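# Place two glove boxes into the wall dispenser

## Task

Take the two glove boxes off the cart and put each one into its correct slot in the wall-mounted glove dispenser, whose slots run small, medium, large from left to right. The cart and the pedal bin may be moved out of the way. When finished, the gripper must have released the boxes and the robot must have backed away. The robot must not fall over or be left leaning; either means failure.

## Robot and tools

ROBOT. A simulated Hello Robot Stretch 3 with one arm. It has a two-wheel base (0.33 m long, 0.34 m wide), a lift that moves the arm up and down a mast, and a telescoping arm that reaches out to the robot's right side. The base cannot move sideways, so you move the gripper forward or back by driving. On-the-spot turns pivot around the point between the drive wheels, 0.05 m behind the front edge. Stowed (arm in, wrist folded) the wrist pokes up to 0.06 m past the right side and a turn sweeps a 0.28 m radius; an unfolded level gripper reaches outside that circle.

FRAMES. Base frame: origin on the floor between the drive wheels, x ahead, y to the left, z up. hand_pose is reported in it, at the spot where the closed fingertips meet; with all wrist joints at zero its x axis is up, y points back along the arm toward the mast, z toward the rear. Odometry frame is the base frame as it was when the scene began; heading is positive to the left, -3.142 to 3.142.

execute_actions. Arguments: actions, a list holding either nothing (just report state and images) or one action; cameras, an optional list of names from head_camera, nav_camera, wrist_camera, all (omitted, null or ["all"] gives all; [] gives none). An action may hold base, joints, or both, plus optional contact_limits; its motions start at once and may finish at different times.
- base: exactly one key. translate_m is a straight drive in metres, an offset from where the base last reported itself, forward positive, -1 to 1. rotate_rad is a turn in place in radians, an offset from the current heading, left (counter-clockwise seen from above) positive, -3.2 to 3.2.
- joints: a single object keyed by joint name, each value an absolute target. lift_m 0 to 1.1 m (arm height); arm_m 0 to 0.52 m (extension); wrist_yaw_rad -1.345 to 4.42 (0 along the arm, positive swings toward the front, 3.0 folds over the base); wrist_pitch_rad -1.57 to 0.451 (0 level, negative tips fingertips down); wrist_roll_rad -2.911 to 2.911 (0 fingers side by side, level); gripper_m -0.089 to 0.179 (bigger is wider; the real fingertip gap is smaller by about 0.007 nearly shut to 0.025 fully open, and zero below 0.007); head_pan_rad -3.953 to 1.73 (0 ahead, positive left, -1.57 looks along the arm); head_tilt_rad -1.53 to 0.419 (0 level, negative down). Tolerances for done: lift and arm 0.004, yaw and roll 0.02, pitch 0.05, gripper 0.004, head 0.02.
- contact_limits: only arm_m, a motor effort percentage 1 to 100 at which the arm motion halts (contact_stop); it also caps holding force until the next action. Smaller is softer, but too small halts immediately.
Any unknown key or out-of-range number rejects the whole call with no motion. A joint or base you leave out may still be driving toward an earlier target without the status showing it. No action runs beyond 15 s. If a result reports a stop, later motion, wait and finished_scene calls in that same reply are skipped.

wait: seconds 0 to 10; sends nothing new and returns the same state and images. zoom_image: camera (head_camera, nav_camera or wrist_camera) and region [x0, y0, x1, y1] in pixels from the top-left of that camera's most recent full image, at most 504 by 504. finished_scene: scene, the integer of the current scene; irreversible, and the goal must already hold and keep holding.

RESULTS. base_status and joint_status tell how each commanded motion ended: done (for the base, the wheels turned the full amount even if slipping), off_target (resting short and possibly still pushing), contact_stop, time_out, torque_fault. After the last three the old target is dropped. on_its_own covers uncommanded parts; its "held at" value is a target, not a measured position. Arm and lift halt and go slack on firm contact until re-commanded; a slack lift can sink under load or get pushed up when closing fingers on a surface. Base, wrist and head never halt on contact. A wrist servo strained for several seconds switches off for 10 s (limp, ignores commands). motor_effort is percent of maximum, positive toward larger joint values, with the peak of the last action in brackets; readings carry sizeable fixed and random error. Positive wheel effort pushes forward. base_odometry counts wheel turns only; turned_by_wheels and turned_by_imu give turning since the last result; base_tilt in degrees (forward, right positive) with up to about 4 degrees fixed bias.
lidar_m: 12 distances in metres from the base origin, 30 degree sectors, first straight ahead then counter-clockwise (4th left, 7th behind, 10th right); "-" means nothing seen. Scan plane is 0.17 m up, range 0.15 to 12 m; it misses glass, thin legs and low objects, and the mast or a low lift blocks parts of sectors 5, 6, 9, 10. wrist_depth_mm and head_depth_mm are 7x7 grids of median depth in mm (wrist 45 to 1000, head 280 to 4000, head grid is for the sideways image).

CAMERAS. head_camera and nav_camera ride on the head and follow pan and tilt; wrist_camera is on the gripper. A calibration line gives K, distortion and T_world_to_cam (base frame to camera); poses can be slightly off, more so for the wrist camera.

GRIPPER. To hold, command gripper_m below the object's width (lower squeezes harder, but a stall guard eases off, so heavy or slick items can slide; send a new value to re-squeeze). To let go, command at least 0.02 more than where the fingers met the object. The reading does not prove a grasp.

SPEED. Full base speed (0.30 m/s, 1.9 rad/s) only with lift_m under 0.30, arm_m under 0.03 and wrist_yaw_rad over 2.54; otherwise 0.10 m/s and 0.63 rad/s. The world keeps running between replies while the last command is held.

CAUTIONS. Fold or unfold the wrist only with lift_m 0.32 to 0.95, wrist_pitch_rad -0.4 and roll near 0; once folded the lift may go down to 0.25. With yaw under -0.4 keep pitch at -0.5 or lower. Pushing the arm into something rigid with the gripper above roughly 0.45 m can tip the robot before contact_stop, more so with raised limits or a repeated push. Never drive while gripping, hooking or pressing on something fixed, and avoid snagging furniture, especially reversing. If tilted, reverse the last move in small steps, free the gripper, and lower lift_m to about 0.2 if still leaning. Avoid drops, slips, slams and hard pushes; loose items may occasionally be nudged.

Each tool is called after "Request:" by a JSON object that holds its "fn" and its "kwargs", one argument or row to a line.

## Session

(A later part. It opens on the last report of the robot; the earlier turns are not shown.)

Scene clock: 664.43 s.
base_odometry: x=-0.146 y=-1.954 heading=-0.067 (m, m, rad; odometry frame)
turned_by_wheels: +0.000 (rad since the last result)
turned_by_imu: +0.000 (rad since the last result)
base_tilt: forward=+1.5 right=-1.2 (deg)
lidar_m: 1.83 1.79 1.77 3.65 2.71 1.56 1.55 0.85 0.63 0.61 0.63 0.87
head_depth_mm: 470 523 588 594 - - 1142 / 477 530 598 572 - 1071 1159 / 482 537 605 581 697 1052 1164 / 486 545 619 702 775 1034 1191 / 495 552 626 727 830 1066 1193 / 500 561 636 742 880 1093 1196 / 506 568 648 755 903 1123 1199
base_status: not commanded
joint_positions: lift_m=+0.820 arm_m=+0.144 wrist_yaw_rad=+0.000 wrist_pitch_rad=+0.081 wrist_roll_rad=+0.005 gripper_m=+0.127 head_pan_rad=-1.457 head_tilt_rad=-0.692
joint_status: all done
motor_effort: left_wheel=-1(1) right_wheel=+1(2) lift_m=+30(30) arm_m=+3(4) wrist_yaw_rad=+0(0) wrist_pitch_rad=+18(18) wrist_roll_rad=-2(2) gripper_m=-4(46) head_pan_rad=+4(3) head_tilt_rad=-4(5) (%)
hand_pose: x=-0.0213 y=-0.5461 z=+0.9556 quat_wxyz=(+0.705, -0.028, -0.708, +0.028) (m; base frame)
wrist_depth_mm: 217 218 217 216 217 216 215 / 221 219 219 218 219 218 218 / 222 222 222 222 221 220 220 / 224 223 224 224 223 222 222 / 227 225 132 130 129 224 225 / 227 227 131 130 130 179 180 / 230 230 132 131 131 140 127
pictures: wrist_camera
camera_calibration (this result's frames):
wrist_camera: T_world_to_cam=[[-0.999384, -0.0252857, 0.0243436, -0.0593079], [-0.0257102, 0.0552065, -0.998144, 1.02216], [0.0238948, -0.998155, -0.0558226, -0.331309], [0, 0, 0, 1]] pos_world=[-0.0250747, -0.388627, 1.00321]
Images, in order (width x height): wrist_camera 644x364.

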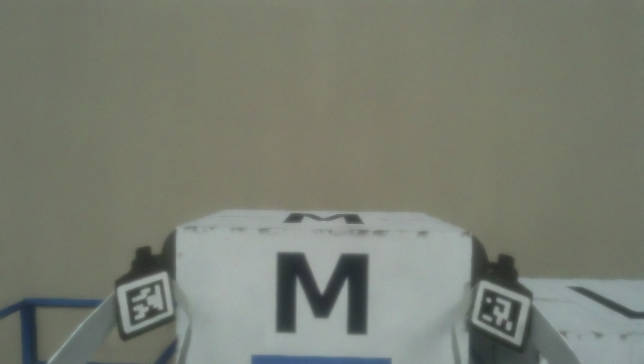

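Request:
{"fn": "execute_actions", "kwargs": {
  "actions": [
    {"joints": {"gripper_m": 0.09}}
  ],
  "cameras": ["head_camera"]
}}

Request:
{"fn": "zoom_image", "kwargs": {
  "camera": "head_camera",
  "region": [400, 30, 650, 280]
}}

Scene clock: 681.43 s.
base_odometry: x=-0.146 y=-1.954 heading=-0.067 (m, m, rad; odometry frame)
turned_by_wheels: +0.000 (rad since the last result)
turned_by_imu: +0.000 (rad since the last result)
base_tilt: forward=+1.5 right=-1.2 (deg)
lidar_m: 1.82 1.79 1.77 3.67 2.71 1.56 1.55 0.85 0.62 0.60 0.63 0.87
head_depth_mm: 469 521 590 595 - - 1142 / 474 529 599 572 - 1069 1157 / 480 537 608 584 699 1052 1172 / 487 544 618 699 775 1039 1192 / 492 549 625 724 825 1067 1198 / 500 560 638 743 883 1091 1197 / 505 568 648 754 907 1133 1196
base_status: not commanded
joint_positions: lift_m=+0.820 arm_m=+0.144 wrist_yaw_rad=+0.000 wrist_pitch_rad=+0.081 wrist_roll_rad=+0.005 gripper_m=+0.091 head_pan_rad=-1.457 head_tilt_rad=-0.692
joint_status: all done
motor_effort: left_wheel=-1(1) right_wheel=+1(1) lift_m=+31(31) arm_m=+5(3) wrist_yaw_rad=+0(1) wrist_pitch_rad=+18(18) wrist_roll_rad=-1(2) gripper_m=-19(100) head_pan_rad=+3(4) head_tilt_rad=-5(4) (%)
hand_pose: x=-0.0213 y=-0.5461 z=+0.9556 quat_wxyz=(+0.705, -0.028, -0.708, +0.028) (m; base frame)
wrist_depth_mm: 219 216 217 218 216 216 215 / 220 220 219 218 219 219 217 / 223 221 221 220 221 221 220 / 223 224 222 223 223 224 223 / 227 226 130 130 129 225 223 / 229 228 131 130 129 171 180 / 230 232 131 131 130 151 127
pictures: head_camera (sideways: a quarter turn clockwise sets it upright)
camera_calibration (this result's frames):
head_camera: T_world_to_cam=[[-0.0580466, 0.608624, -0.791333, 1.05231], [0.994015, 0.108714, 0.0106995, -0.018531], [0.092541, -0.785976, -0.611292, 0.749041], [0, 0, 0, 1]] pos_world=[0.0101862, -0.0497194, 1.29081]
Images, in order (width x height): head_camera 896x504.

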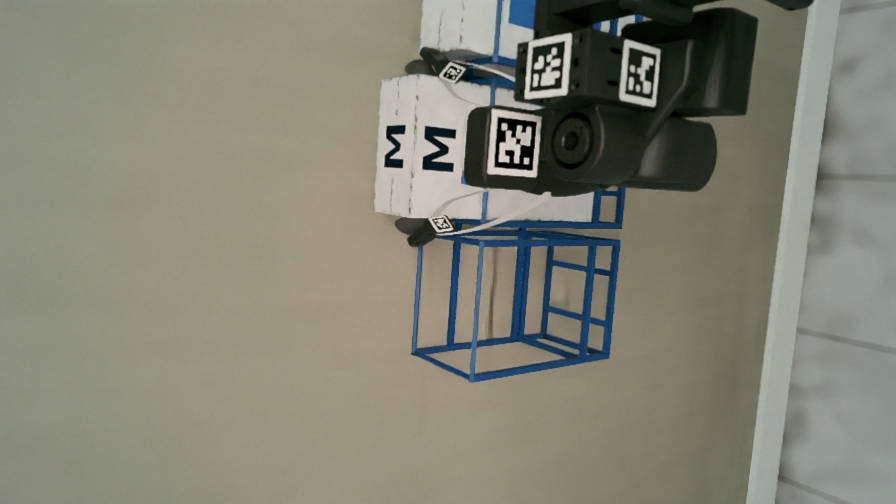

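Region (400, 30, 650, 280) of head_camera's 896x504 image, scaled by 2.016, with more detail than that image has.

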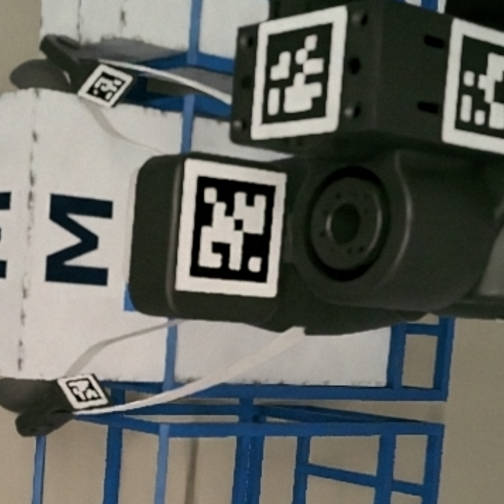

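Request:
{"fn": "execute_actions", "kwargs": {
  "actions": [
    {"base": {"translate_m": -0.004}, "joints": {"lift_m": 0.835}}
  ],
  "cameras": []
}}

Request:
{"fn": "execute_actions", "kwargs": {
  "actions": [
    {"joints": {"lift_m": 0.815}}
  ],
  "cameras": ["head_camera", "wrist_camera"]
}}

Scene clock: 688.60 s.
base_odometry: x=-0.150 y=-1.953 heading=-0.067 (m, m, rad; odometry frame)
turned_by_wheels: +0.000 (rad since the last result)
turned_by_imu: +0.000 (rad since the last result)
base_tilt: forward=+1.5 right=-1.2 (deg)
lidar_m: 1.83 1.79 1.76 3.67 2.70 1.55 1.54 0.85 0.63 0.60 0.63 0.87
head_depth_mm: 470 522 589 591 - - 1137 / 476 528 596 569 - 1049 1166 / 482 536 599 569 697 1043 1159 / 488 542 616 714 797 1036 1181 / 493 553 627 724 838 1070 1205 / 500 560 638 735 885 1096 1205 / 506 568 648 758 905 1129 1205
base_status: done
joint_positions: lift_m=+0.835 arm_m=+0.144 wrist_yaw_rad=+0.003 wrist_pitch_rad=+0.054 wrist_roll_rad=+0.005 gripper_m=+0.091 head_pan_rad=-1.457 head_tilt_rad=-0.692
joint_status: all done
motor_effort: left_wheel=+0(4) right_wheel=+0(3) lift_m=+54(53) arm_m=+4(4) wrist_yaw_rad=-3(3) wrist_pitch_rad=+27(29) wrist_roll_rad=-2(1) gripper_m=-19(18) head_pan_rad=+4(4) head_tilt_rad=-5(5) (%)
hand_pose: x=-0.0207 y=-0.5459 z=+0.9630 quat_wxyz=(+0.705, -0.018, -0.708, +0.020) (m; base frame)
wrist_depth_mm: 214 214 214 212 213 211 211 / 217 217 216 216 215 215 214 / 221 220 220 220 218 217 217 / 224 225 223 223 221 221 220 / 228 226 129 129 129 223 221 / 231 229 131 130 129 203 224 / 233 235 132 131 131 155 138
pictures: none
No camera images: the call's "cameras" was empty. Leave "cameras" out to get every camera's image.

Scene clock: 689.53 s.
base_odometry: x=-0.150 y=-1.953 heading=-0.067 (m, m, rad; odometry frame)
turned_by_wheels: +0.000 (rad since the last result)
turned_by_imu: +0.000 (rad since the last result)
base_tilt: forward=+1.5 right=-1.2 (deg)
lidar_m: 1.83 1.79 1.77 3.68 2.71 1.56 1.54 0.85 0.63 0.61 0.63 0.87
head_depth_mm: 470 522 588 592 - - 1144 / 474 530 599 575 - 1069 1155 / 481 537 608 582 696 1051 1169 / 487 544 617 713 799 1035 1185 / 494 552 627 723 839 1063 1199 / 499 561 637 737 884 1090 1193 / 507 568 650 756 902 1129 1196
base_status: not commanded
joint_positions: lift_m=+0.815 arm_m=+0.144 wrist_yaw_rad=+0.003 wrist_pitch_rad=+0.098 wrist_roll_rad=+0.005 gripper_m=+0.091 head_pan_rad=-1.457 head_tilt_rad=-0.692
joint_status: all done
motor_effort: left_wheel=+0(1) right_wheel=+0(1) lift_m=+29(49) arm_m=+3(3) wrist_yaw_rad=-3(3) wrist_pitch_rad=+12(27) wrist_roll_rad=-2(2) gripper_m=-19(20) head_pan_rad=+4(4) head_tilt_rad=-4(5) (%)
hand_pose: x=-0.0206 y=-0.5461 z=+0.9550 quat_wxyz=(+0.705, -0.033, -0.708, +0.035) (m; base frame)
wrist_depth_mm: 221 221 220 219 219 219 218 / 224 222 221 221 220 219 218 / 224 224 223 222 222 221 221 / 226 225 223 222 223 223 220 / 228 226 131 130 130 223 224 / 228 226 131 130 130 178 180 / 232 230 130 130 130 140 127
pictures: head_camera (sideways: a quarter turn clockwise sets it upright), wrist_camera
camera_calibration (this result's frames):
head_camera: T_world_to_cam=[[-0.0580466, 0.608624, -0.791333, 1.05231], [0.994015, 0.108714, 0.0106995, -0.018531], [0.0925411, -0.785976, -0.611292, 0.749041], [0, 0, 0, 1]] pos_world=[0.0101862, -0.0497194, 1.29081]
wrist_camera: T_world_to_cam=[[-0.999311, -0.0276574, 0.0247518, -0.0602603], [-0.0257973, 0.0381083, -0.998941, 1.01304], [0.0266848, -0.998891, -0.0387956, -0.347983], [0, 0, 0, 1]] pos_world=[-0.0247992, -0.387869, 0.999959]
Images, in order (width x height): head_camera 896x504, wrist_camera 644x364.

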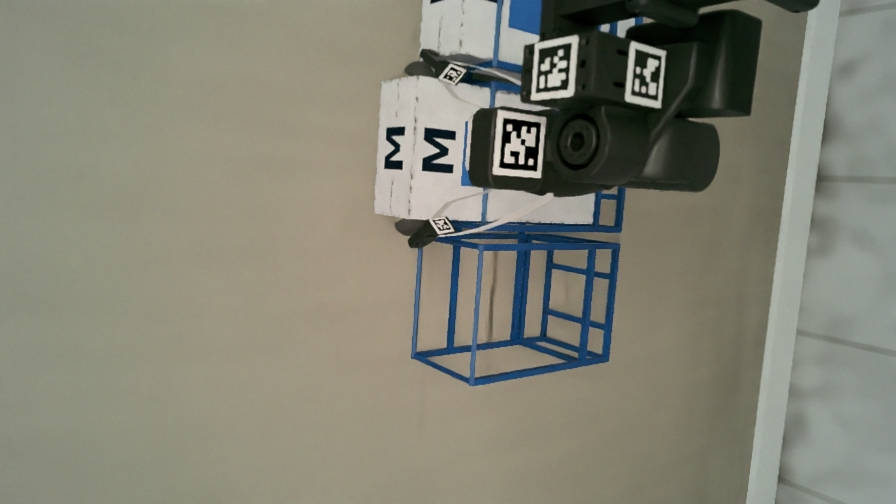

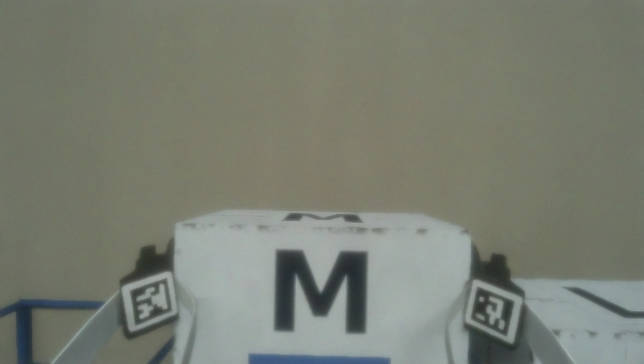

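Request:
{"fn": "execute_actions", "kwargs": {
  "actions": [
    {"joints": {"gripper_m": 0.133, "lift_m": 0.822}}
  ],
  "cameras": ["wrist_camera"]
}}

Scene clock: 697.03 s.
base_odometry: x=-0.150 y=-1.953 heading=-0.067 (m, m, rad; odometry frame)
turned_by_wheels: +0.000 (rad since the last result)
turned_by_imu: +0.000 (rad since the last result)
base_tilt: forward=+1.5 right=-1.2 (deg)
lidar_m: 1.83 1.78 1.76 3.67 2.70 1.55 1.54 0.85 0.63 0.60 0.63 0.87
head_depth_mm: 470 521 590 592 - - 1139 / 476 528 597 572 - 1068 1159 / 481 535 607 581 693 1046 1163 / 487 544 618 713 800 1034 1184 / 494 554 629 725 839 1061 1197 / 500 561 636 736 880 1091 1205 / 506 570 647 755 901 1124 1203
base_status: not commanded
joint_positions: lift_m=+0.822 arm_m=+0.144 wrist_yaw_rad=+0.003 wrist_pitch_rad=+0.080 wrist_roll_rad=+0.005 gripper_m=+0.133 head_pan_rad=-1.457 head_tilt_rad=-0.692
joint_status: all done
motor_effort: left_wheel=+0(0) right_wheel=+0(0) lift_m=+51(55) arm_m=+4(4) wrist_yaw_rad=-3(4) wrist_pitch_rad=+18(20) wrist_roll_rad=-1(1) gripper_m=-3(88) head_pan_rad=+4(4) head_tilt_rad=-4(5) (%)
hand_pose: x=-0.0206 y=-0.5461 z=+0.9567 quat_wxyz=(+0.705, -0.027, -0.708, +0.029) (m; base frame)
wrist_depth_mm: 218 217 216 218 214 215 215 / 220 220 219 219 218 217 215 / 223 222 222 220 220 220 220 / 224 224 223 224 222 222 220 / 228 226 131 130 130 223 223 / 228 228 131 131 130 182 183 / 232 230 132 131 131 145 127
pictures: wrist_camera
camera_calibration (this result's frames):
wrist_camera: T_world_to_cam=[[-0.99931, -0.0280916, 0.0243146, -0.0601216], [-0.0258626, 0.0561272, -0.998089, 1.02372], [0.0266732, -0.998028, -0.0568149, -0.330185], [0, 0, 0, 1]] pos_world=[-0.0247968, -0.388682, 1.00447]
Images, in order (width x height): wrist_camera 644x364.

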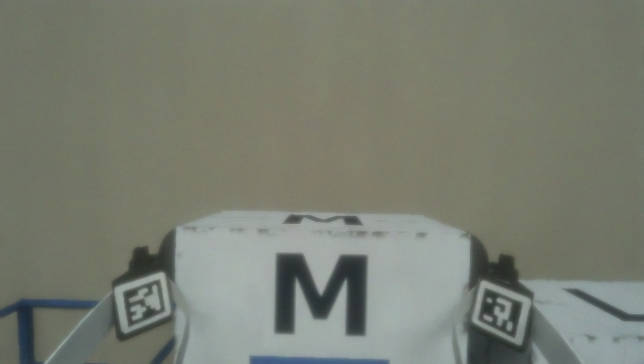

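Request:
{"fn": "execute_actions", "kwargs": {
  "actions": [
    {"joints": {"gripper_m": 0.14}}
  ],
  "cameras": ["wrist_camera"]
}}

Scene clock: 703.17 s.
base_odometry: x=-0.150 y=-1.953 heading=-0.067 (m, m, rad; odometry frame)
turned_by_wheels: +0.000 (rad since the last result)
turned_by_imu: +0.000 (rad since the last result)
base_tilt: forward=+1.5 right=-1.3 (deg)
lidar_m: 1.83 1.79 1.76 3.68 2.70 1.56 1.54 0.85 0.63 0.61 0.63 0.87
head_depth_mm: 469 522 589 592 - - 1128 / 475 529 599 577 - 1074 1160 / 481 535 606 582 696 1046 1164 / 486 545 615 713 799 1038 1185 / 494 552 628 728 837 1058 1198 / 499 560 639 738 882 1091 1191 / 506 568 648 754 906 1125 1200
base_status: not commanded
joint_positions: lift_m=+0.822 arm_m=+0.144 wrist_yaw_rad=+0.003 wrist_pitch_rad=+0.093 wrist_roll_rad=+0.005 gripper_m=+0.140 head_pan_rad=-1.457 head_tilt_rad=-0.692
joint_status: all done
motor_effort: left_wheel=+0(0) right_wheel=-1(0) lift_m=+50(51) arm_m=+4(3) wrist_yaw_rad=-2(2) wrist_pitch_rad=+13(18) wrist_roll_rad=-2(1) gripper_m=-2(42) head_pan_rad=+3(4) head_tilt_rad=-4(5) (%)
hand_pose: x=-0.0206 y=-0.5461 z=+0.9602 quat_wxyz=(+0.705, -0.031, -0.708, +0.034) (m; base frame)
wrist_depth_mm: 220 220 218 219 217 217 217 / 223 222 220 219 220 219 218 / 223 223 222 221 221 221 220 / 225 226 224 223 223 222 221 / 226 225 137 143 149 223 224 / 230 - 134 133 133 225 224 / 231 229 134 133 133 163 132
pictures: wrist_camera
camera_calibration (this result's frames):
wrist_camera: T_world_to_cam=[[-0.999311, -0.0277638, 0.0246501, -0.0603503], [-0.0258268, 0.0428541, -0.998747, 1.02056], [0.0266727, -0.998695, -0.0435416, -0.34313], [0, 0, 0, 1]] pos_world=[-0.0247985, -0.388094, 1.00583]
Images, in order (width x height): wrist_camera 644x364.

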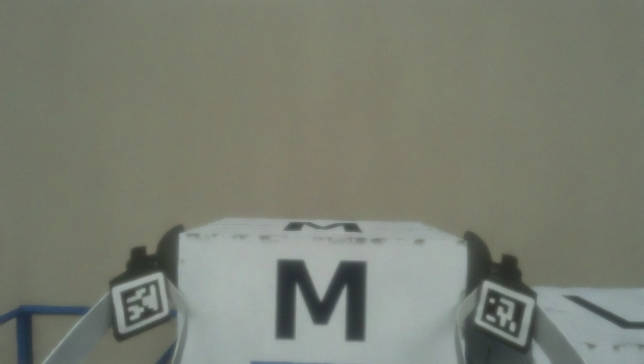

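Request:
{"fn": "execute_actions", "kwargs": {
  "actions": [
    {"joints": {"gripper_m": 0.09}}
  ],
  "cameras": []
}}

Request:
{"fn": "execute_actions", "kwargs": {
  "actions": [
    {"joints": {"lift_m": 0.84, "arm_m": 0.153, "wrist_pitch_rad": 0.17}}
  ],
  "cameras": ["head_camera", "wrist_camera"]
}}

Scene clock: 713.43 s.
base_odometry: x=-0.150 y=-1.953 heading=-0.067 (m, m, rad; odometry frame)
turned_by_wheels: +0.000 (rad since the last result)
turned_by_imu: +0.000 (rad since the last result)
base_tilt: forward=+1.5 right=-1.2 (deg)
lidar_m: 1.83 1.79 1.76 3.68 2.70 1.55 1.54 0.85 0.62 0.61 0.63 0.87
head_depth_mm: 469 521 588 590 - - 1137 / 474 529 598 576 - 1067 1158 / 480 537 606 583 695 1043 1168 / 486 544 619 714 794 1041 1192 / 492 553 627 722 837 1064 1204 / 500 560 637 734 885 1092 1204 / 507 568 647 753 905 1124 1201
base_status: not commanded
joint_positions: lift_m=+0.822 arm_m=+0.144 wrist_yaw_rad=+0.003 wrist_pitch_rad=+0.093 wrist_roll_rad=+0.005 gripper_m=+0.091 head_pan_rad=-1.457 head_tilt_rad=-0.692
joint_status: all done
motor_effort: left_wheel=+0(0) right_wheel=+0(0) lift_m=+49(50) arm_m=+4(3) wrist_yaw_rad=-3(3) wrist_pitch_rad=+13(14) wrist_roll_rad=-1(2) gripper_m=-19(100) head_pan_rad=+4(4) head_tilt_rad=-5(5) (%)
hand_pose: x=-0.0206 y=-0.5461 z=+0.9602 quat_wxyz=(+0.705, -0.031, -0.708, +0.034) (m; base frame)
wrist_depth_mm: 219 220 219 218 218 217 217 / 222 220 222 219 218 220 219 / 224 222 223 222 223 221 219 / 225 225 225 223 223 224 222 / 228 227 136 141 147 223 223 / 228 228 133 132 132 225 224 / 231 230 132 132 132 156 132
pictures: none
No camera images: the call's "cameras" was empty. Leave "cameras" out to get every camera's image.

Scene clock: 714.33 s.
base_odometry: x=-0.150 y=-1.953 heading=-0.067 (m, m, rad; odometry frame)
turned_by_wheels: +0.000 (rad since the last result)
turned_by_imu: +0.000 (rad since the last result)
base_tilt: forward=+1.5 right=-1.2 (deg)
lidar_m: 1.82 1.79 1.77 3.67 2.71 1.55 1.54 0.85 0.62 0.60 0.63 0.87
head_depth_mm: 470 523 588 600 - 1024 1134 / 476 530 587 559 - 1034 1161 / 480 536 596 573 681 1031 1171 / 486 544 614 713 798 1036 1183 / 493 551 627 726 838 1067 1196 / 499 560 639 734 885 1098 1194 / 505 568 648 756 906 1125 1204
base_status: not commanded
joint_positions: lift_m=+0.840 arm_m=+0.153 wrist_yaw_rad=+0.003 wrist_pitch_rad=+0.092 wrist_roll_rad=+0.005 gripper_m=+0.091 head_pan_rad=-1.457 head_tilt_rad=-0.692
joint_status: wrist_pitch_rad off_target (ended at +0.092, target +0.170); the others done
motor_effort: left_wheel=-1(0) right_wheel=+0(0) lift_m=+53(56) arm_m=+4(6) wrist_yaw_rad=-3(3) wrist_pitch_rad=+28(28) wrist_roll_rad=-2(1) gripper_m=-18(18) head_pan_rad=+4(4) head_tilt_rad=-4(4) (%)
hand_pose: x=-0.0206 y=-0.5551 z=+0.9778 quat_wxyz=(+0.705, -0.031, -0.708, +0.033) (m; base frame)
wrist_depth_mm: 210 211 209 209 210 208 207 / 213 212 211 210 210 211 209 / 215 213 214 213 212 212 211 / 217 216 215 215 214 214 213 / 218 216 134 145 162 215 215 / 219 219 132 132 132 217 217 / 222 221 131 130 129 152 164
pictures: head_camera (sideways: a quarter turn clockwise sets it upright), wrist_camera
camera_calibration (this result's frames):
head_camera: T_world_to_cam=[[-0.0580467, 0.608625, -0.791332, 1.05231], [0.994015, 0.108714, 0.0106995, -0.018531], [0.092541, -0.785975, -0.611293, 0.749042], [0, 0, 0, 1]] pos_world=[0.0101862, -0.0497194, 1.29081]
wrist_camera: T_world_to_cam=[[-0.99931, -0.0278219, 0.0246199, -0.0610286], [-0.0258257, 0.0438455, -0.998704, 1.03907], [0.0267064, -0.998651, -0.0445338, -0.35034], [0, 0, 0, 1]] pos_world=[-0.0247954, -0.397124, 1.02362]
Images, in order (width x height): head_camera 896x504, wrist_camera 644x364.

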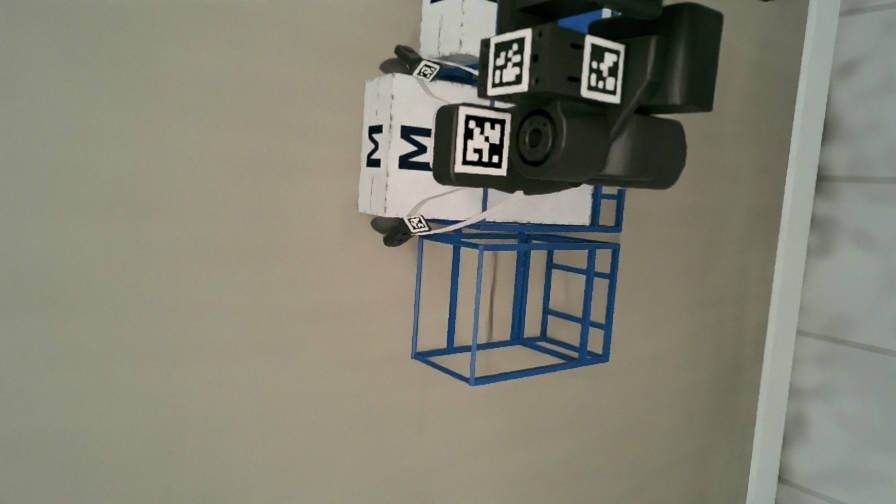

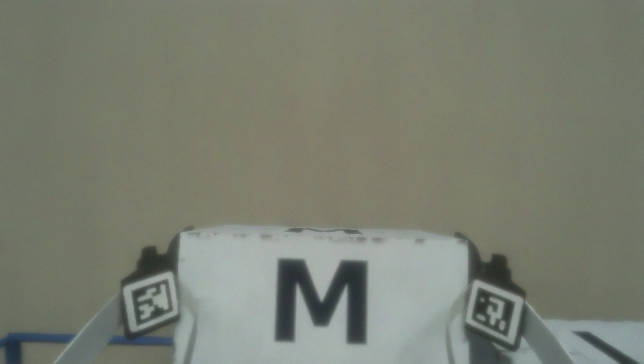

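Request:
{"fn": "execute_actions", "kwargs": {
  "actions": [
    {"joints": {"arm_m": 0.12}}
  ],
  "cameras": ["head_camera", "wrist_camera"]
}}

Scene clock: 730.63 s.
base_odometry: x=-0.150 y=-1.953 heading=-0.067 (m, m, rad; odometry frame)
turned_by_wheels: +0.000 (rad since the last result)
turned_by_imu: +0.000 (rad since the last result)
base_tilt: forward=+1.5 right=-1.2 (deg)
lidar_m: 1.83 1.79 1.77 3.67 2.70 1.56 1.55 0.85 0.63 0.60 0.63 0.87
head_depth_mm: 469 522 588 592 - - 1142 / 475 529 586 544 - - 1157 / 481 537 596 547 699 1061 1173 / 487 544 616 714 795 1029 1185 / 494 551 626 723 837 1059 1194 / 499 559 637 735 883 1096 1208 / 507 568 649 754 904 1127 1200
base_status: not commanded
joint_positions: lift_m=+0.840 arm_m=+0.120 wrist_yaw_rad=+0.003 wrist_pitch_rad=+0.097 wrist_roll_rad=+0.005 gripper_m=+0.091 head_pan_rad=-1.457 head_tilt_rad=-0.692
joint_status: all done
motor_effort: left_wheel=+0(1) right_wheel=+0(0) lift_m=+53(53) arm_m=-6(8) wrist_yaw_rad=-3(3) wrist_pitch_rad=+26(28) wrist_roll_rad=-1(1) gripper_m=-18(19) head_pan_rad=+3(4) head_tilt_rad=-5(4) (%)
hand_pose: x=-0.0206 y=-0.5228 z=+0.9790 quat_wxyz=(+0.705, -0.033, -0.708, +0.035) (m; base frame)
wrist_depth_mm: 243 243 241 241 240 240 239 / 244 244 242 243 243 240 240 / 248 247 243 246 244 243 243 / 248 247 247 247 244 245 244 / 250 250 142 145 148 248 246 / 252 253 133 133 132 247 248 / 253 253 139 139 138 169 166
pictures: head_camera (sideways: a quarter turn clockwise sets it upright), wrist_camera
camera_calibration (this result's frames):
head_camera: T_world_to_cam=[[-0.0580583, 0.608697, -0.791275, 1.05224], [0.994015, 0.108719, 0.010699, -0.0185304], [0.0925388, -0.785918, -0.611366, 0.749137], [0, 0, 0, 1]] pos_world=[0.0101863, -0.0497184, 1.2908]
wrist_camera: T_world_to_cam=[[-0.99931, -0.0276961, 0.0247301, -0.0602042], [-0.0258061, 0.0391935, -0.998898, 1.03661], [0.0266963, -0.998848, -0.0398812, -0.322681], [0, 0, 0, 1]] pos_world=[-0.0247975, -0.364605, 1.02409]
Images, in order (width x height): head_camera 896x504, wrist_camera 644x364.

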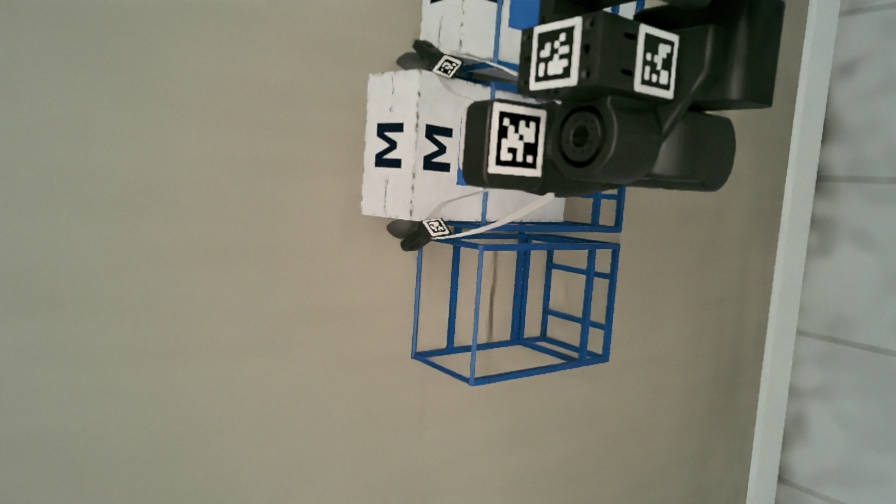

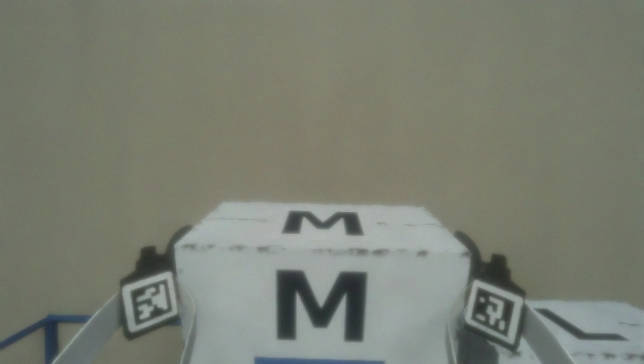

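Request:
{"fn": "execute_actions", "kwargs": {
  "actions": [
    {"joints": {"arm_m": 0.133}}
  ],
  "cameras": []
}}

Scene clock: 737.30 s.
base_odometry: x=-0.150 y=-1.953 heading=-0.067 (m, m, rad; odometry frame)
turned_by_wheels: +0.000 (rad since the last result)
turned_by_imu: +0.000 (rad since the last result)
base_tilt: forward=+1.5 right=-1.3 (deg)
lidar_m: 1.83 1.79 1.77 3.68 2.70 1.56 1.55 0.85 0.63 0.60 0.63 0.87
head_depth_mm: 470 523 588 593 - - 1142 / 475 530 587 548 - 1071 1161 / 479 537 596 554 695 1049 1166 / 487 543 619 713 795 1033 1193 / 494 553 627 727 839 1065 1199 / 499 559 638 736 887 1092 1199 / 505 567 649 756 905 1129 1207
base_status: not commanded
joint_positions: lift_m=+0.840 arm_m=+0.133 wrist_yaw_rad=+0.003 wrist_pitch_rad=+0.095 wrist_roll_rad=+0.005 gripper_m=+0.091 head_pan_rad=-1.457 head_tilt_rad=-0.692
joint_status: all done
motor_effort: left_wheel=+0(1) right_wheel=+0(0) lift_m=+53(53) arm_m=+3(4) wrist_yaw_rad=-3(3) wrist_pitch_rad=+27(27) wrist_roll_rad=-2(2) gripper_m=-18(18) head_pan_rad=+4(3) head_tilt_rad=-4(5) (%)
hand_pose: x=-0.0206 y=-0.5352 z=+0.9787 quat_wxyz=(+0.705, -0.032, -0.708, +0.035) (m; base frame)
wrist_depth_mm: 231 231 229 229 229 228 227 / 233 231 232 232 230 229 229 / 235 235 233 231 232 230 230 / 237 235 235 235 233 234 232 / 236 238 143 147 151 235 233 / 239 239 133 133 132 236 236 / 239 241 135 134 135 169 165
pictures: none
No camera images: the call's "cameras" was empty. Leave "cameras" out to get every camera's image.

Request:
{"fn": "execute_actions", "kwargs": {
  "actions": [
    {"joints": {"lift_m": 0.805}}
  ],
  "cameras": ["head_camera", "wrist_camera"]
}}

Scene clock: 744.63 s.
base_odometry: x=-0.150 y=-1.953 heading=-0.067 (m, m, rad; odometry frame)
turned_by_wheels: +0.000 (rad since the last result)
turned_by_imu: +0.000 (rad since the last result)
base_tilt: forward=+1.5 right=-1.2 (deg)
lidar_m: 1.83 1.79 1.77 3.67 2.70 1.56 1.54 0.85 0.63 0.61 0.63 0.86
head_depth_mm: 470 522 589 593 618 - 1144 / 475 529 597 583 - - 1158 / 482 535 608 583 678 1055 1166 / 486 544 618 718 800 1036 1190 / 493 550 627 726 836 1071 1195 / 497 559 638 732 882 1094 1195 / 506 567 648 755 908 1123 1204
base_status: not commanded
joint_positions: lift_m=+0.805 arm_m=+0.133 wrist_yaw_rad=+0.003 wrist_pitch_rad=+0.104 wrist_roll_rad=+0.005 gripper_m=+0.091 head_pan_rad=-1.457 head_tilt_rad=-0.692
joint_status: all done
motor_effort: left_wheel=+0(1) right_wheel=+0(0) lift_m=+32(51) arm_m=+1(1) wrist_yaw_rad=-3(3) wrist_pitch_rad=+24(27) wrist_roll_rad=-1(1) gripper_m=-19(19) head_pan_rad=+3(4) head_tilt_rad=-5(5) (%)
hand_pose: x=-0.0206 y=-0.5353 z=+0.9466 quat_wxyz=(+0.705, -0.035, -0.708, +0.038) (m; base frame)
wrist_depth_mm: 232 232 231 230 229 228 229 / 233 233 234 230 232 231 231 / 236 233 233 233 232 231 231 / 236 235 235 234 232 232 231 / 237 238 141 145 150 234 235 / 239 239 133 133 133 153 154 / 239 238 135 134 134 157 137
pictures: head_camera (sideways: a quarter turn clockwise sets it upright), wrist_camera
camera_calibration (this result's frames):
head_camera: T_world_to_cam=[[-0.058058, 0.608697, -0.791275, 1.05224], [0.994015, 0.108718, 0.010699, -0.0185304], [0.0925384, -0.785918, -0.611366, 0.749138], [0, 0, 0, 1]] pos_world=[0.0101863, -0.0497184, 1.2908]
wrist_camera: T_world_to_cam=[[-0.999311, -0.0275072, 0.0249278, -0.0598348], [-0.0257904, 0.0314654, -0.999172, 1.00089], [0.0267001, -0.999126, -0.0321531, -0.343908], [0, 0, 0, 1]] pos_world=[-0.0247977, -0.376747, 0.990499]
Images, in order (width x height): head_camera 896x504, wrist_camera 644x364.

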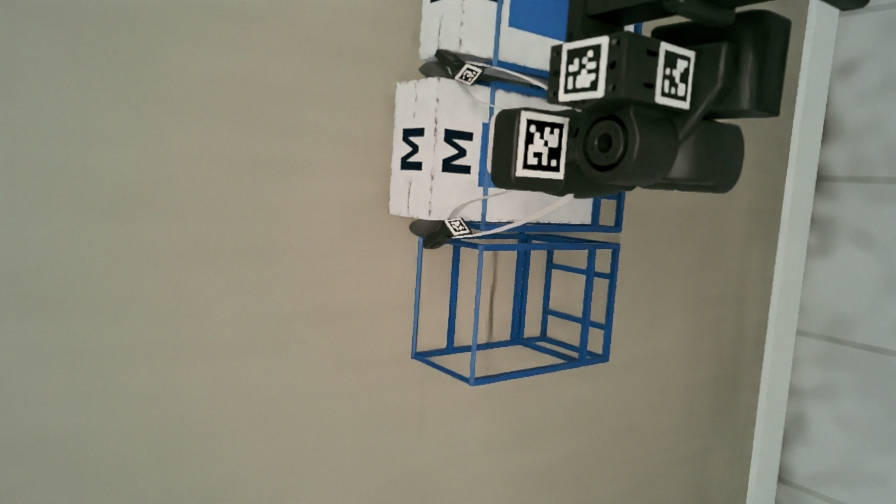

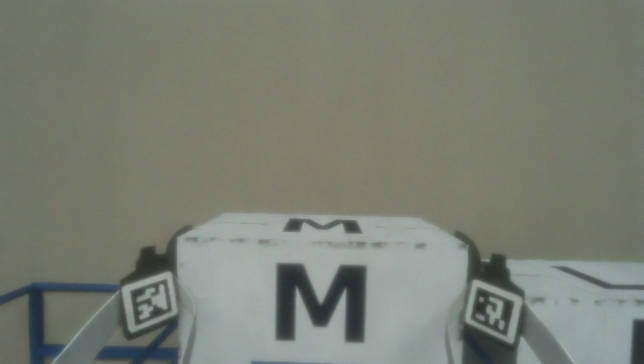

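Request:
{"fn": "execute_actions", "kwargs": {
  "actions": [
    {"joints": {"lift_m": 0.785}}
  ],
  "cameras": ["wrist_camera"]
}}

Scene clock: 749.20 s.
base_odometry: x=-0.150 y=-1.953 heading=-0.067 (m, m, rad; odometry frame)
turned_by_wheels: +0.000 (rad since the last result)
turned_by_imu: +0.000 (rad since the last result)
base_tilt: forward=+1.5 right=-1.2 (deg)
lidar_m: 1.83 1.79 1.76 3.66 2.70 1.56 1.54 0.85 0.63 0.61 0.63 0.87
head_depth_mm: 469 523 589 592 624 - 1144 / 475 528 597 598 632 - 1164 / 480 535 606 595 668 1017 1163 / 487 544 617 707 801 1037 1185 / 493 550 627 725 838 1061 1197 / 499 559 637 734 884 1094 1194 / 505 569 651 752 902 1125 1201
base_status: not commanded
joint_positions: lift_m=+0.785 arm_m=+0.133 wrist_yaw_rad=+0.004 wrist_pitch_rad=+0.108 wrist_roll_rad=+0.005 gripper_m=+0.091 head_pan_rad=-1.457 head_tilt_rad=-0.692
joint_status: all done
motor_effort: left_wheel=+0(0) right_wheel=+0(0) lift_m=+32(34) arm_m=+0(0) wrist_yaw_rad=-3(3) wrist_pitch_rad=+22(23) wrist_roll_rad=-2(2) gripper_m=-19(19) head_pan_rad=+3(4) head_tilt_rad=-5(4) (%)
hand_pose: x=-0.0204 y=-0.5354 z=+0.9276 quat_wxyz=(+0.705, -0.036, -0.708, +0.039) (m; base frame)
wrist_depth_mm: 233 232 231 231 231 230 229 / 233 233 234 232 232 232 230 / 235 235 234 234 233 232 231 / 236 235 234 235 234 233 232 / 237 236 140 144 150 189 197 / 238 238 134 134 133 135 135 / 236 187 135 134 134 134 136
pictures: wrist_camera
camera_calibration (this result's frames):
wrist_camera: T_world_to_cam=[[-0.999284, -0.0283903, 0.0250189, -0.0596682], [-0.0258077, 0.0277672, -0.999281, 0.979984], [0.0276752, -0.999211, -0.02848, -0.348053], [0, 0, 0, 1]] pos_world=[-0.0247019, -0.376684, 0.97086]
Images, in order (width x height): wrist_camera 644x364.

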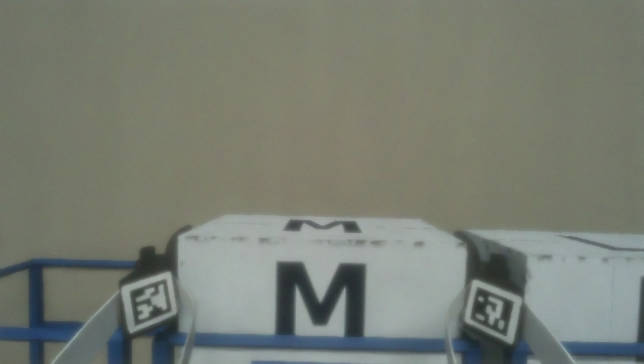

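Request:
{"fn": "execute_actions", "kwargs": {
  "actions": [
    {"joints": {"lift_m": 0.776}}
  ],
  "cameras": []
}}

Request:
{"fn": "execute_actions", "kwargs": {
  "actions": [
    {"joints": {"gripper_m": 0.158, "wrist_pitch_rad": 0.12}}
  ],
  "cameras": ["wrist_camera"]
}}

Scene clock: 755.70 s.
base_odometry: x=-0.150 y=-1.953 heading=-0.067 (m, m, rad; odometry frame)
turned_by_wheels: +0.000 (rad since the last result)
turned_by_imu: +0.000 (rad since the last result)
base_tilt: forward=+1.5 right=-1.2 (deg)
lidar_m: 1.83 1.79 1.76 3.67 2.70 1.56 1.54 0.85 0.63 0.60 0.63 0.87
head_depth_mm: 470 522 590 594 633 - 1153 / 475 528 597 599 636 - 1172 / 481 537 609 598 662 1013 1171 / 487 544 617 701 799 1031 1186 / 491 551 629 725 838 1061 1200 / 499 558 638 734 887 1093 1195 / 505 567 650 757 906 1128 1203
base_status: not commanded
joint_positions: lift_m=+0.776 arm_m=+0.133 wrist_yaw_rad=+0.004 wrist_pitch_rad=+0.132 wrist_roll_rad=+0.005 gripper_m=+0.091 head_pan_rad=-1.457 head_tilt_rad=-0.692
joint_status: all done
motor_effort: left_wheel=+0(1) right_wheel=+0(0) lift_m=+29(27) arm_m=-1(0) wrist_yaw_rad=-4(3) wrist_pitch_rad=+14(23) wrist_roll_rad=-2(2) gripper_m=-20(19) head_pan_rad=+4(3) head_tilt_rad=-4(5) (%)
hand_pose: x=-0.0203 y=-0.5352 z=+0.9248 quat_wxyz=(+0.704, -0.045, -0.707, +0.048) (m; base frame)
wrist_depth_mm: 238 236 236 236 234 234 233 / 236 237 237 234 233 235 233 / 236 238 236 236 235 234 234 / 238 237 237 235 234 234 233 / 237 237 138 142 149 179 185 / 239 238 134 134 134 136 136 / 239 133 134 134 134 130 135
pictures: none
No camera images: the call's "cameras" was empty. Leave "cameras" out to get every camera's image.

Scene clock: 757.10 s.
base_odometry: x=-0.150 y=-1.953 heading=-0.067 (m, m, rad; odometry frame)
turned_by_wheels: +0.000 (rad since the last result)
turned_by_imu: +0.000 (rad since the last result)
base_tilt: forward=+1.5 right=-1.2 (deg)
lidar_m: 1.83 1.79 1.76 3.68 2.70 1.56 1.55 0.85 0.62 0.60 0.63 0.87
head_depth_mm: 469 523 590 594 633 - 1151 / 475 528 596 602 636 - 1164 / 481 537 608 605 661 1008 1167 / 487 544 617 691 798 1035 1190 / 493 552 626 724 834 1056 1196 / 499 560 638 738 882 1095 1205 / 507 570 650 755 908 1128 1206
base_status: not commanded
joint_positions: lift_m=+0.776 arm_m=+0.133 wrist_yaw_rad=+0.013 wrist_pitch_rad=+0.120 wrist_roll_rad=+0.001 gripper_m=+0.158 head_pan_rad=-1.457 head_tilt_rad=-0.692
joint_status: all done
motor_effort: left_wheel=+1(2) right_wheel=-4(4) lift_m=+30(30) arm_m=+0(0) wrist_yaw_rad=-11(12) wrist_pitch_rad=+0(14) wrist_roll_rad=+0(2) gripper_m=+6(99) head_pan_rad=+4(4) head_tilt_rad=-5(5) (%)
hand_pose: x=-0.0181 y=-0.5353 z=+0.9218 quat_wxyz=(+0.706, -0.038, -0.706, +0.047) (m; base frame)
wrist_depth_mm: 238 236 236 235 232 229 229 / 238 236 235 234 234 232 230 / 238 238 236 236 234 232 230 / 239 239 236 235 233 232 231 / 240 238 149 152 159 191 172 / 241 - 137 136 135 - 134 / 240 138 136 136 135 135 134
pictures: wrist_camera
camera_calibration (this result's frames):
wrist_camera: T_world_to_cam=[[-0.998918, -0.0363248, 0.0290342, -0.0652278], [-0.0296034, 0.0152325, -0.999446, 0.967672], [0.0358624, -0.999224, -0.0162913, -0.359292], [0, 0, 0, 1]] pos_world=[-0.0236257, -0.376123, 0.963176]
Images, in order (width x height): wrist_camera 644x364.

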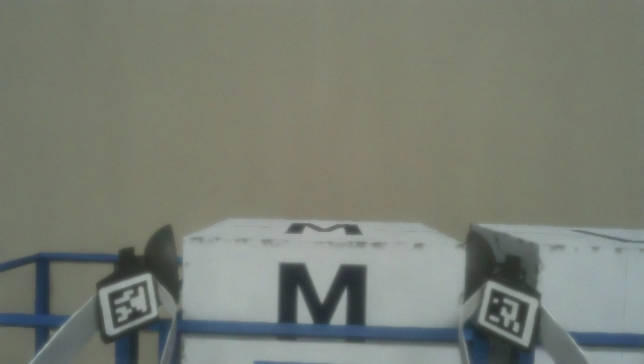

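Request:
{"fn": "execute_actions", "kwargs": {
  "actions": [
    {"base": {"translate_m": 0.004}, "joints": {"gripper_m": 0.152, "lift_m": 0.785}}
  ],
  "cameras": []
}}

Request:
{"fn": "execute_actions", "kwargs": {
  "actions": [
    {"joints": {"arm_m": 0.0}}
  ],
  "cameras": ["head_camera", "wrist_camera"]
}}

Scene clock: 764.47 s.
base_odometry: x=-0.146 y=-1.954 heading=-0.067 (m, m, rad; odometry frame)
turned_by_wheels: +0.000 (rad since the last result)
turned_by_imu: +0.000 (rad since the last result)
base_tilt: forward=+1.5 right=-1.2 (deg)
lidar_m: 1.83 1.79 1.76 3.68 2.71 1.56 1.55 0.85 0.62 0.61 0.63 0.87
head_depth_mm: 469 523 589 598 628 - 1144 / 476 530 599 604 647 - 1152 / 481 537 608 605 - 1017 1168 / 486 544 617 700 780 1039 1181 / 492 552 627 725 835 1068 1191 / 500 562 638 739 884 1091 1198 / 507 569 648 755 903 1122 1196
base_status: done
joint_positions: lift_m=+0.785 arm_m=+0.133 wrist_yaw_rad=+0.009 wrist_pitch_rad=+0.098 wrist_roll_rad=+0.001 gripper_m=+0.152 head_pan_rad=-1.457 head_tilt_rad=-0.692
joint_status: all done
motor_effort: left_wheel=+0(4) right_wheel=-2(2) lift_m=+48(48) arm_m=+0(1) wrist_yaw_rad=-7(12) wrist_pitch_rad=+8(9) wrist_roll_rad=+0(0) gripper_m=+2(37) head_pan_rad=+4(4) head_tilt_rad=-5(5) (%)
hand_pose: x=-0.0191 y=-0.5354 z=+0.9246 quat_wxyz=(+0.706, -0.031, -0.706, +0.038) (m; base frame)
wrist_depth_mm: 233 233 232 231 229 227 227 / 233 234 232 231 229 229 228 / 235 236 234 233 232 231 229 / 237 237 235 235 233 232 232 / 239 237 163 165 170 233 183 / 241 - 137 136 135 135 135 / 243 241 137 137 137 133 136
pictures: none
No camera images: the call's "cameras" was empty. Leave "cameras" out to get every camera's image.

Scene clock: 766.70 s.
base_odometry: x=-0.146 y=-1.954 heading=-0.067 (m, m, rad; odometry frame)
turned_by_wheels: +0.000 (rad since the last result)
turned_by_imu: +0.000 (rad since the last result)
base_tilt: forward=+1.6 right=-1.2 (deg)
lidar_m: 1.83 1.79 1.76 3.67 2.72 1.56 1.55 0.85 0.63 0.61 0.63 0.87
head_depth_mm: 470 520 588 601 641 959 1128 / 476 529 599 603 671 946 - / 481 536 609 604 681 953 - / 487 544 617 696 772 1036 1187 / 494 552 628 728 835 1069 1193 / 500 561 639 744 884 1094 1200 / 507 570 649 756 901 1121 1202
base_status: not commanded
joint_positions: lift_m=+0.785 arm_m=+0.002 wrist_yaw_rad=+0.001 wrist_pitch_rad=+0.098 wrist_roll_rad=+0.001 gripper_m=+0.152 head_pan_rad=-1.457 head_tilt_rad=-0.692
joint_status: all done
joint sent to its limit — the command would take arm_m past its lower limit, so that joint was sent only as far as its limit.
motor_effort: left_wheel=-1(1) right_wheel=+1(1) lift_m=+48(49) arm_m=-2(2) wrist_yaw_rad=-1(7) wrist_pitch_rad=+8(8) wrist_roll_rad=+0(0) gripper_m=+0(3) head_pan_rad=+4(3) head_tilt_rad=-5(4) (%)
hand_pose: x=-0.0212 y=-0.4040 z=+0.9246 quat_wxyz=(+0.706, -0.034, -0.706, +0.035) (m; base frame)
wrist_depth_mm: 356 360 359 358 363 356 356 / 363 365 358 360 360 357 359 / 367 367 362 363 358 361 365 / 367 369 363 367 363 365 363 / 373 367 367 266 268 265 363 / 372 - 371 269 267 - 369 / 370 373 374 273 270 270 373
pictures: head_camera (sideways: a quarter turn clockwise sets it upright), wrist_camera
camera_calibration (this result's frames):
head_camera: T_world_to_cam=[[-0.0580889, 0.608699, -0.791272, 1.05223], [0.99401, 0.108768, 0.010699, -0.0185303], [0.0925773, -0.78591, -0.611371, 0.749143], [0, 0, 0, 1]] pos_world=[0.0101888, -0.0497181, 1.2908]
wrist_camera: T_world_to_cam=[[-0.999283, -0.024901, 0.0285358, -0.0585702], [-0.0294615, 0.0376373, -0.998857, 0.976823], [0.0237985, -0.998981, -0.0383439, -0.207693], [0, 0, 0, 1]] pos_world=[-0.0248067, -0.245705, 0.969414]
Images, in order (width x height): head_camera 896x504, wrist_camera 644x364.

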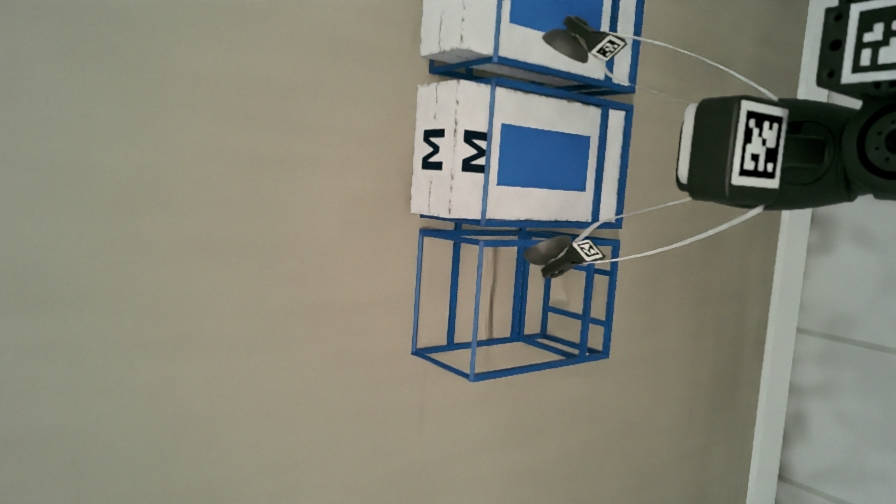

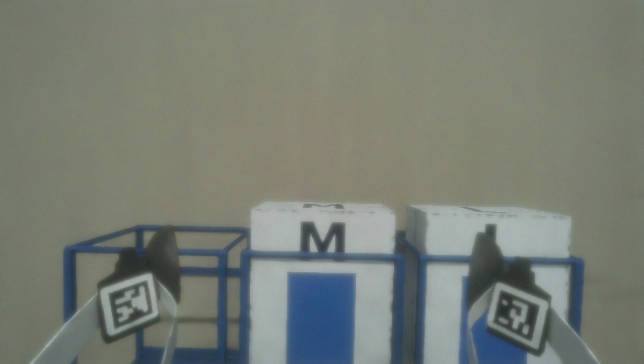

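Request:
{"fn": "execute_actions", "kwargs": {
  "actions": [
    {"joints": {"wrist_yaw_rad": 1.6, "gripper_m": 0.05}}
  ],
  "cameras": []
}}

Request:
{"fn": "finished_scene", "kwargs": {
  "scene": 1
}}

Scene clock: 774.40 s.
base_odometry: x=-0.146 y=-1.954 heading=-0.067 (m, m, rad; odometry frame)
turned_by_wheels: +0.000 (rad since the last result)
turned_by_imu: +0.000 (rad since the last result)
base_tilt: forward=+1.5 right=-1.2 (deg)
lidar_m: 1.83 1.79 1.76 3.69 2.70 1.56 1.55 0.85 0.63 0.60 0.63 0.87
head_depth_mm: 470 523 589 602 651 961 1120 / 475 528 598 603 681 983 - / 481 537 608 604 679 1009 1166 / 488 545 617 698 776 1030 1183 / 494 550 627 727 833 1065 1227 / 500 559 637 742 880 1095 1226 / 507 569 651 756 908 1125 1199
base_status: not commanded
joint_positions: lift_m=+0.785 arm_m=+0.002 wrist_yaw_rad=+1.598 wrist_pitch_rad=+0.098 wrist_roll_rad=+0.001 gripper_m=+0.050 head_pan_rad=-1.457 head_tilt_rad=-0.692
joint_status: all done
motor_effort: left_wheel=-1(1) right_wheel=+1(1) lift_m=+48(48) arm_m=-2(3) wrist_yaw_rad=+1(3) wrist_pitch_rad=+8(8) wrist_roll_rad=+0(0) gripper_m=+1(97) head_pan_rad=+4(3) head_tilt_rad=-5(4) (%)
hand_pose: x=+0.2359 y=-0.1396 z=+0.9246 quat_wxyz=(+0.468, +0.482, -0.517, +0.530) (m; base frame)
wrist_depth_mm: - - - - - 857 532 / - - - - - 825 534 / - - - - - 824 542 / - - - - - 813 529 / - - - - - 801 532 / - - - - - 805 526 / - - - - - 791 520
pictures: none
No camera images: the call's "cameras" was empty. Leave "cameras" out to get every camera's image.

The scene is finished: the task was done.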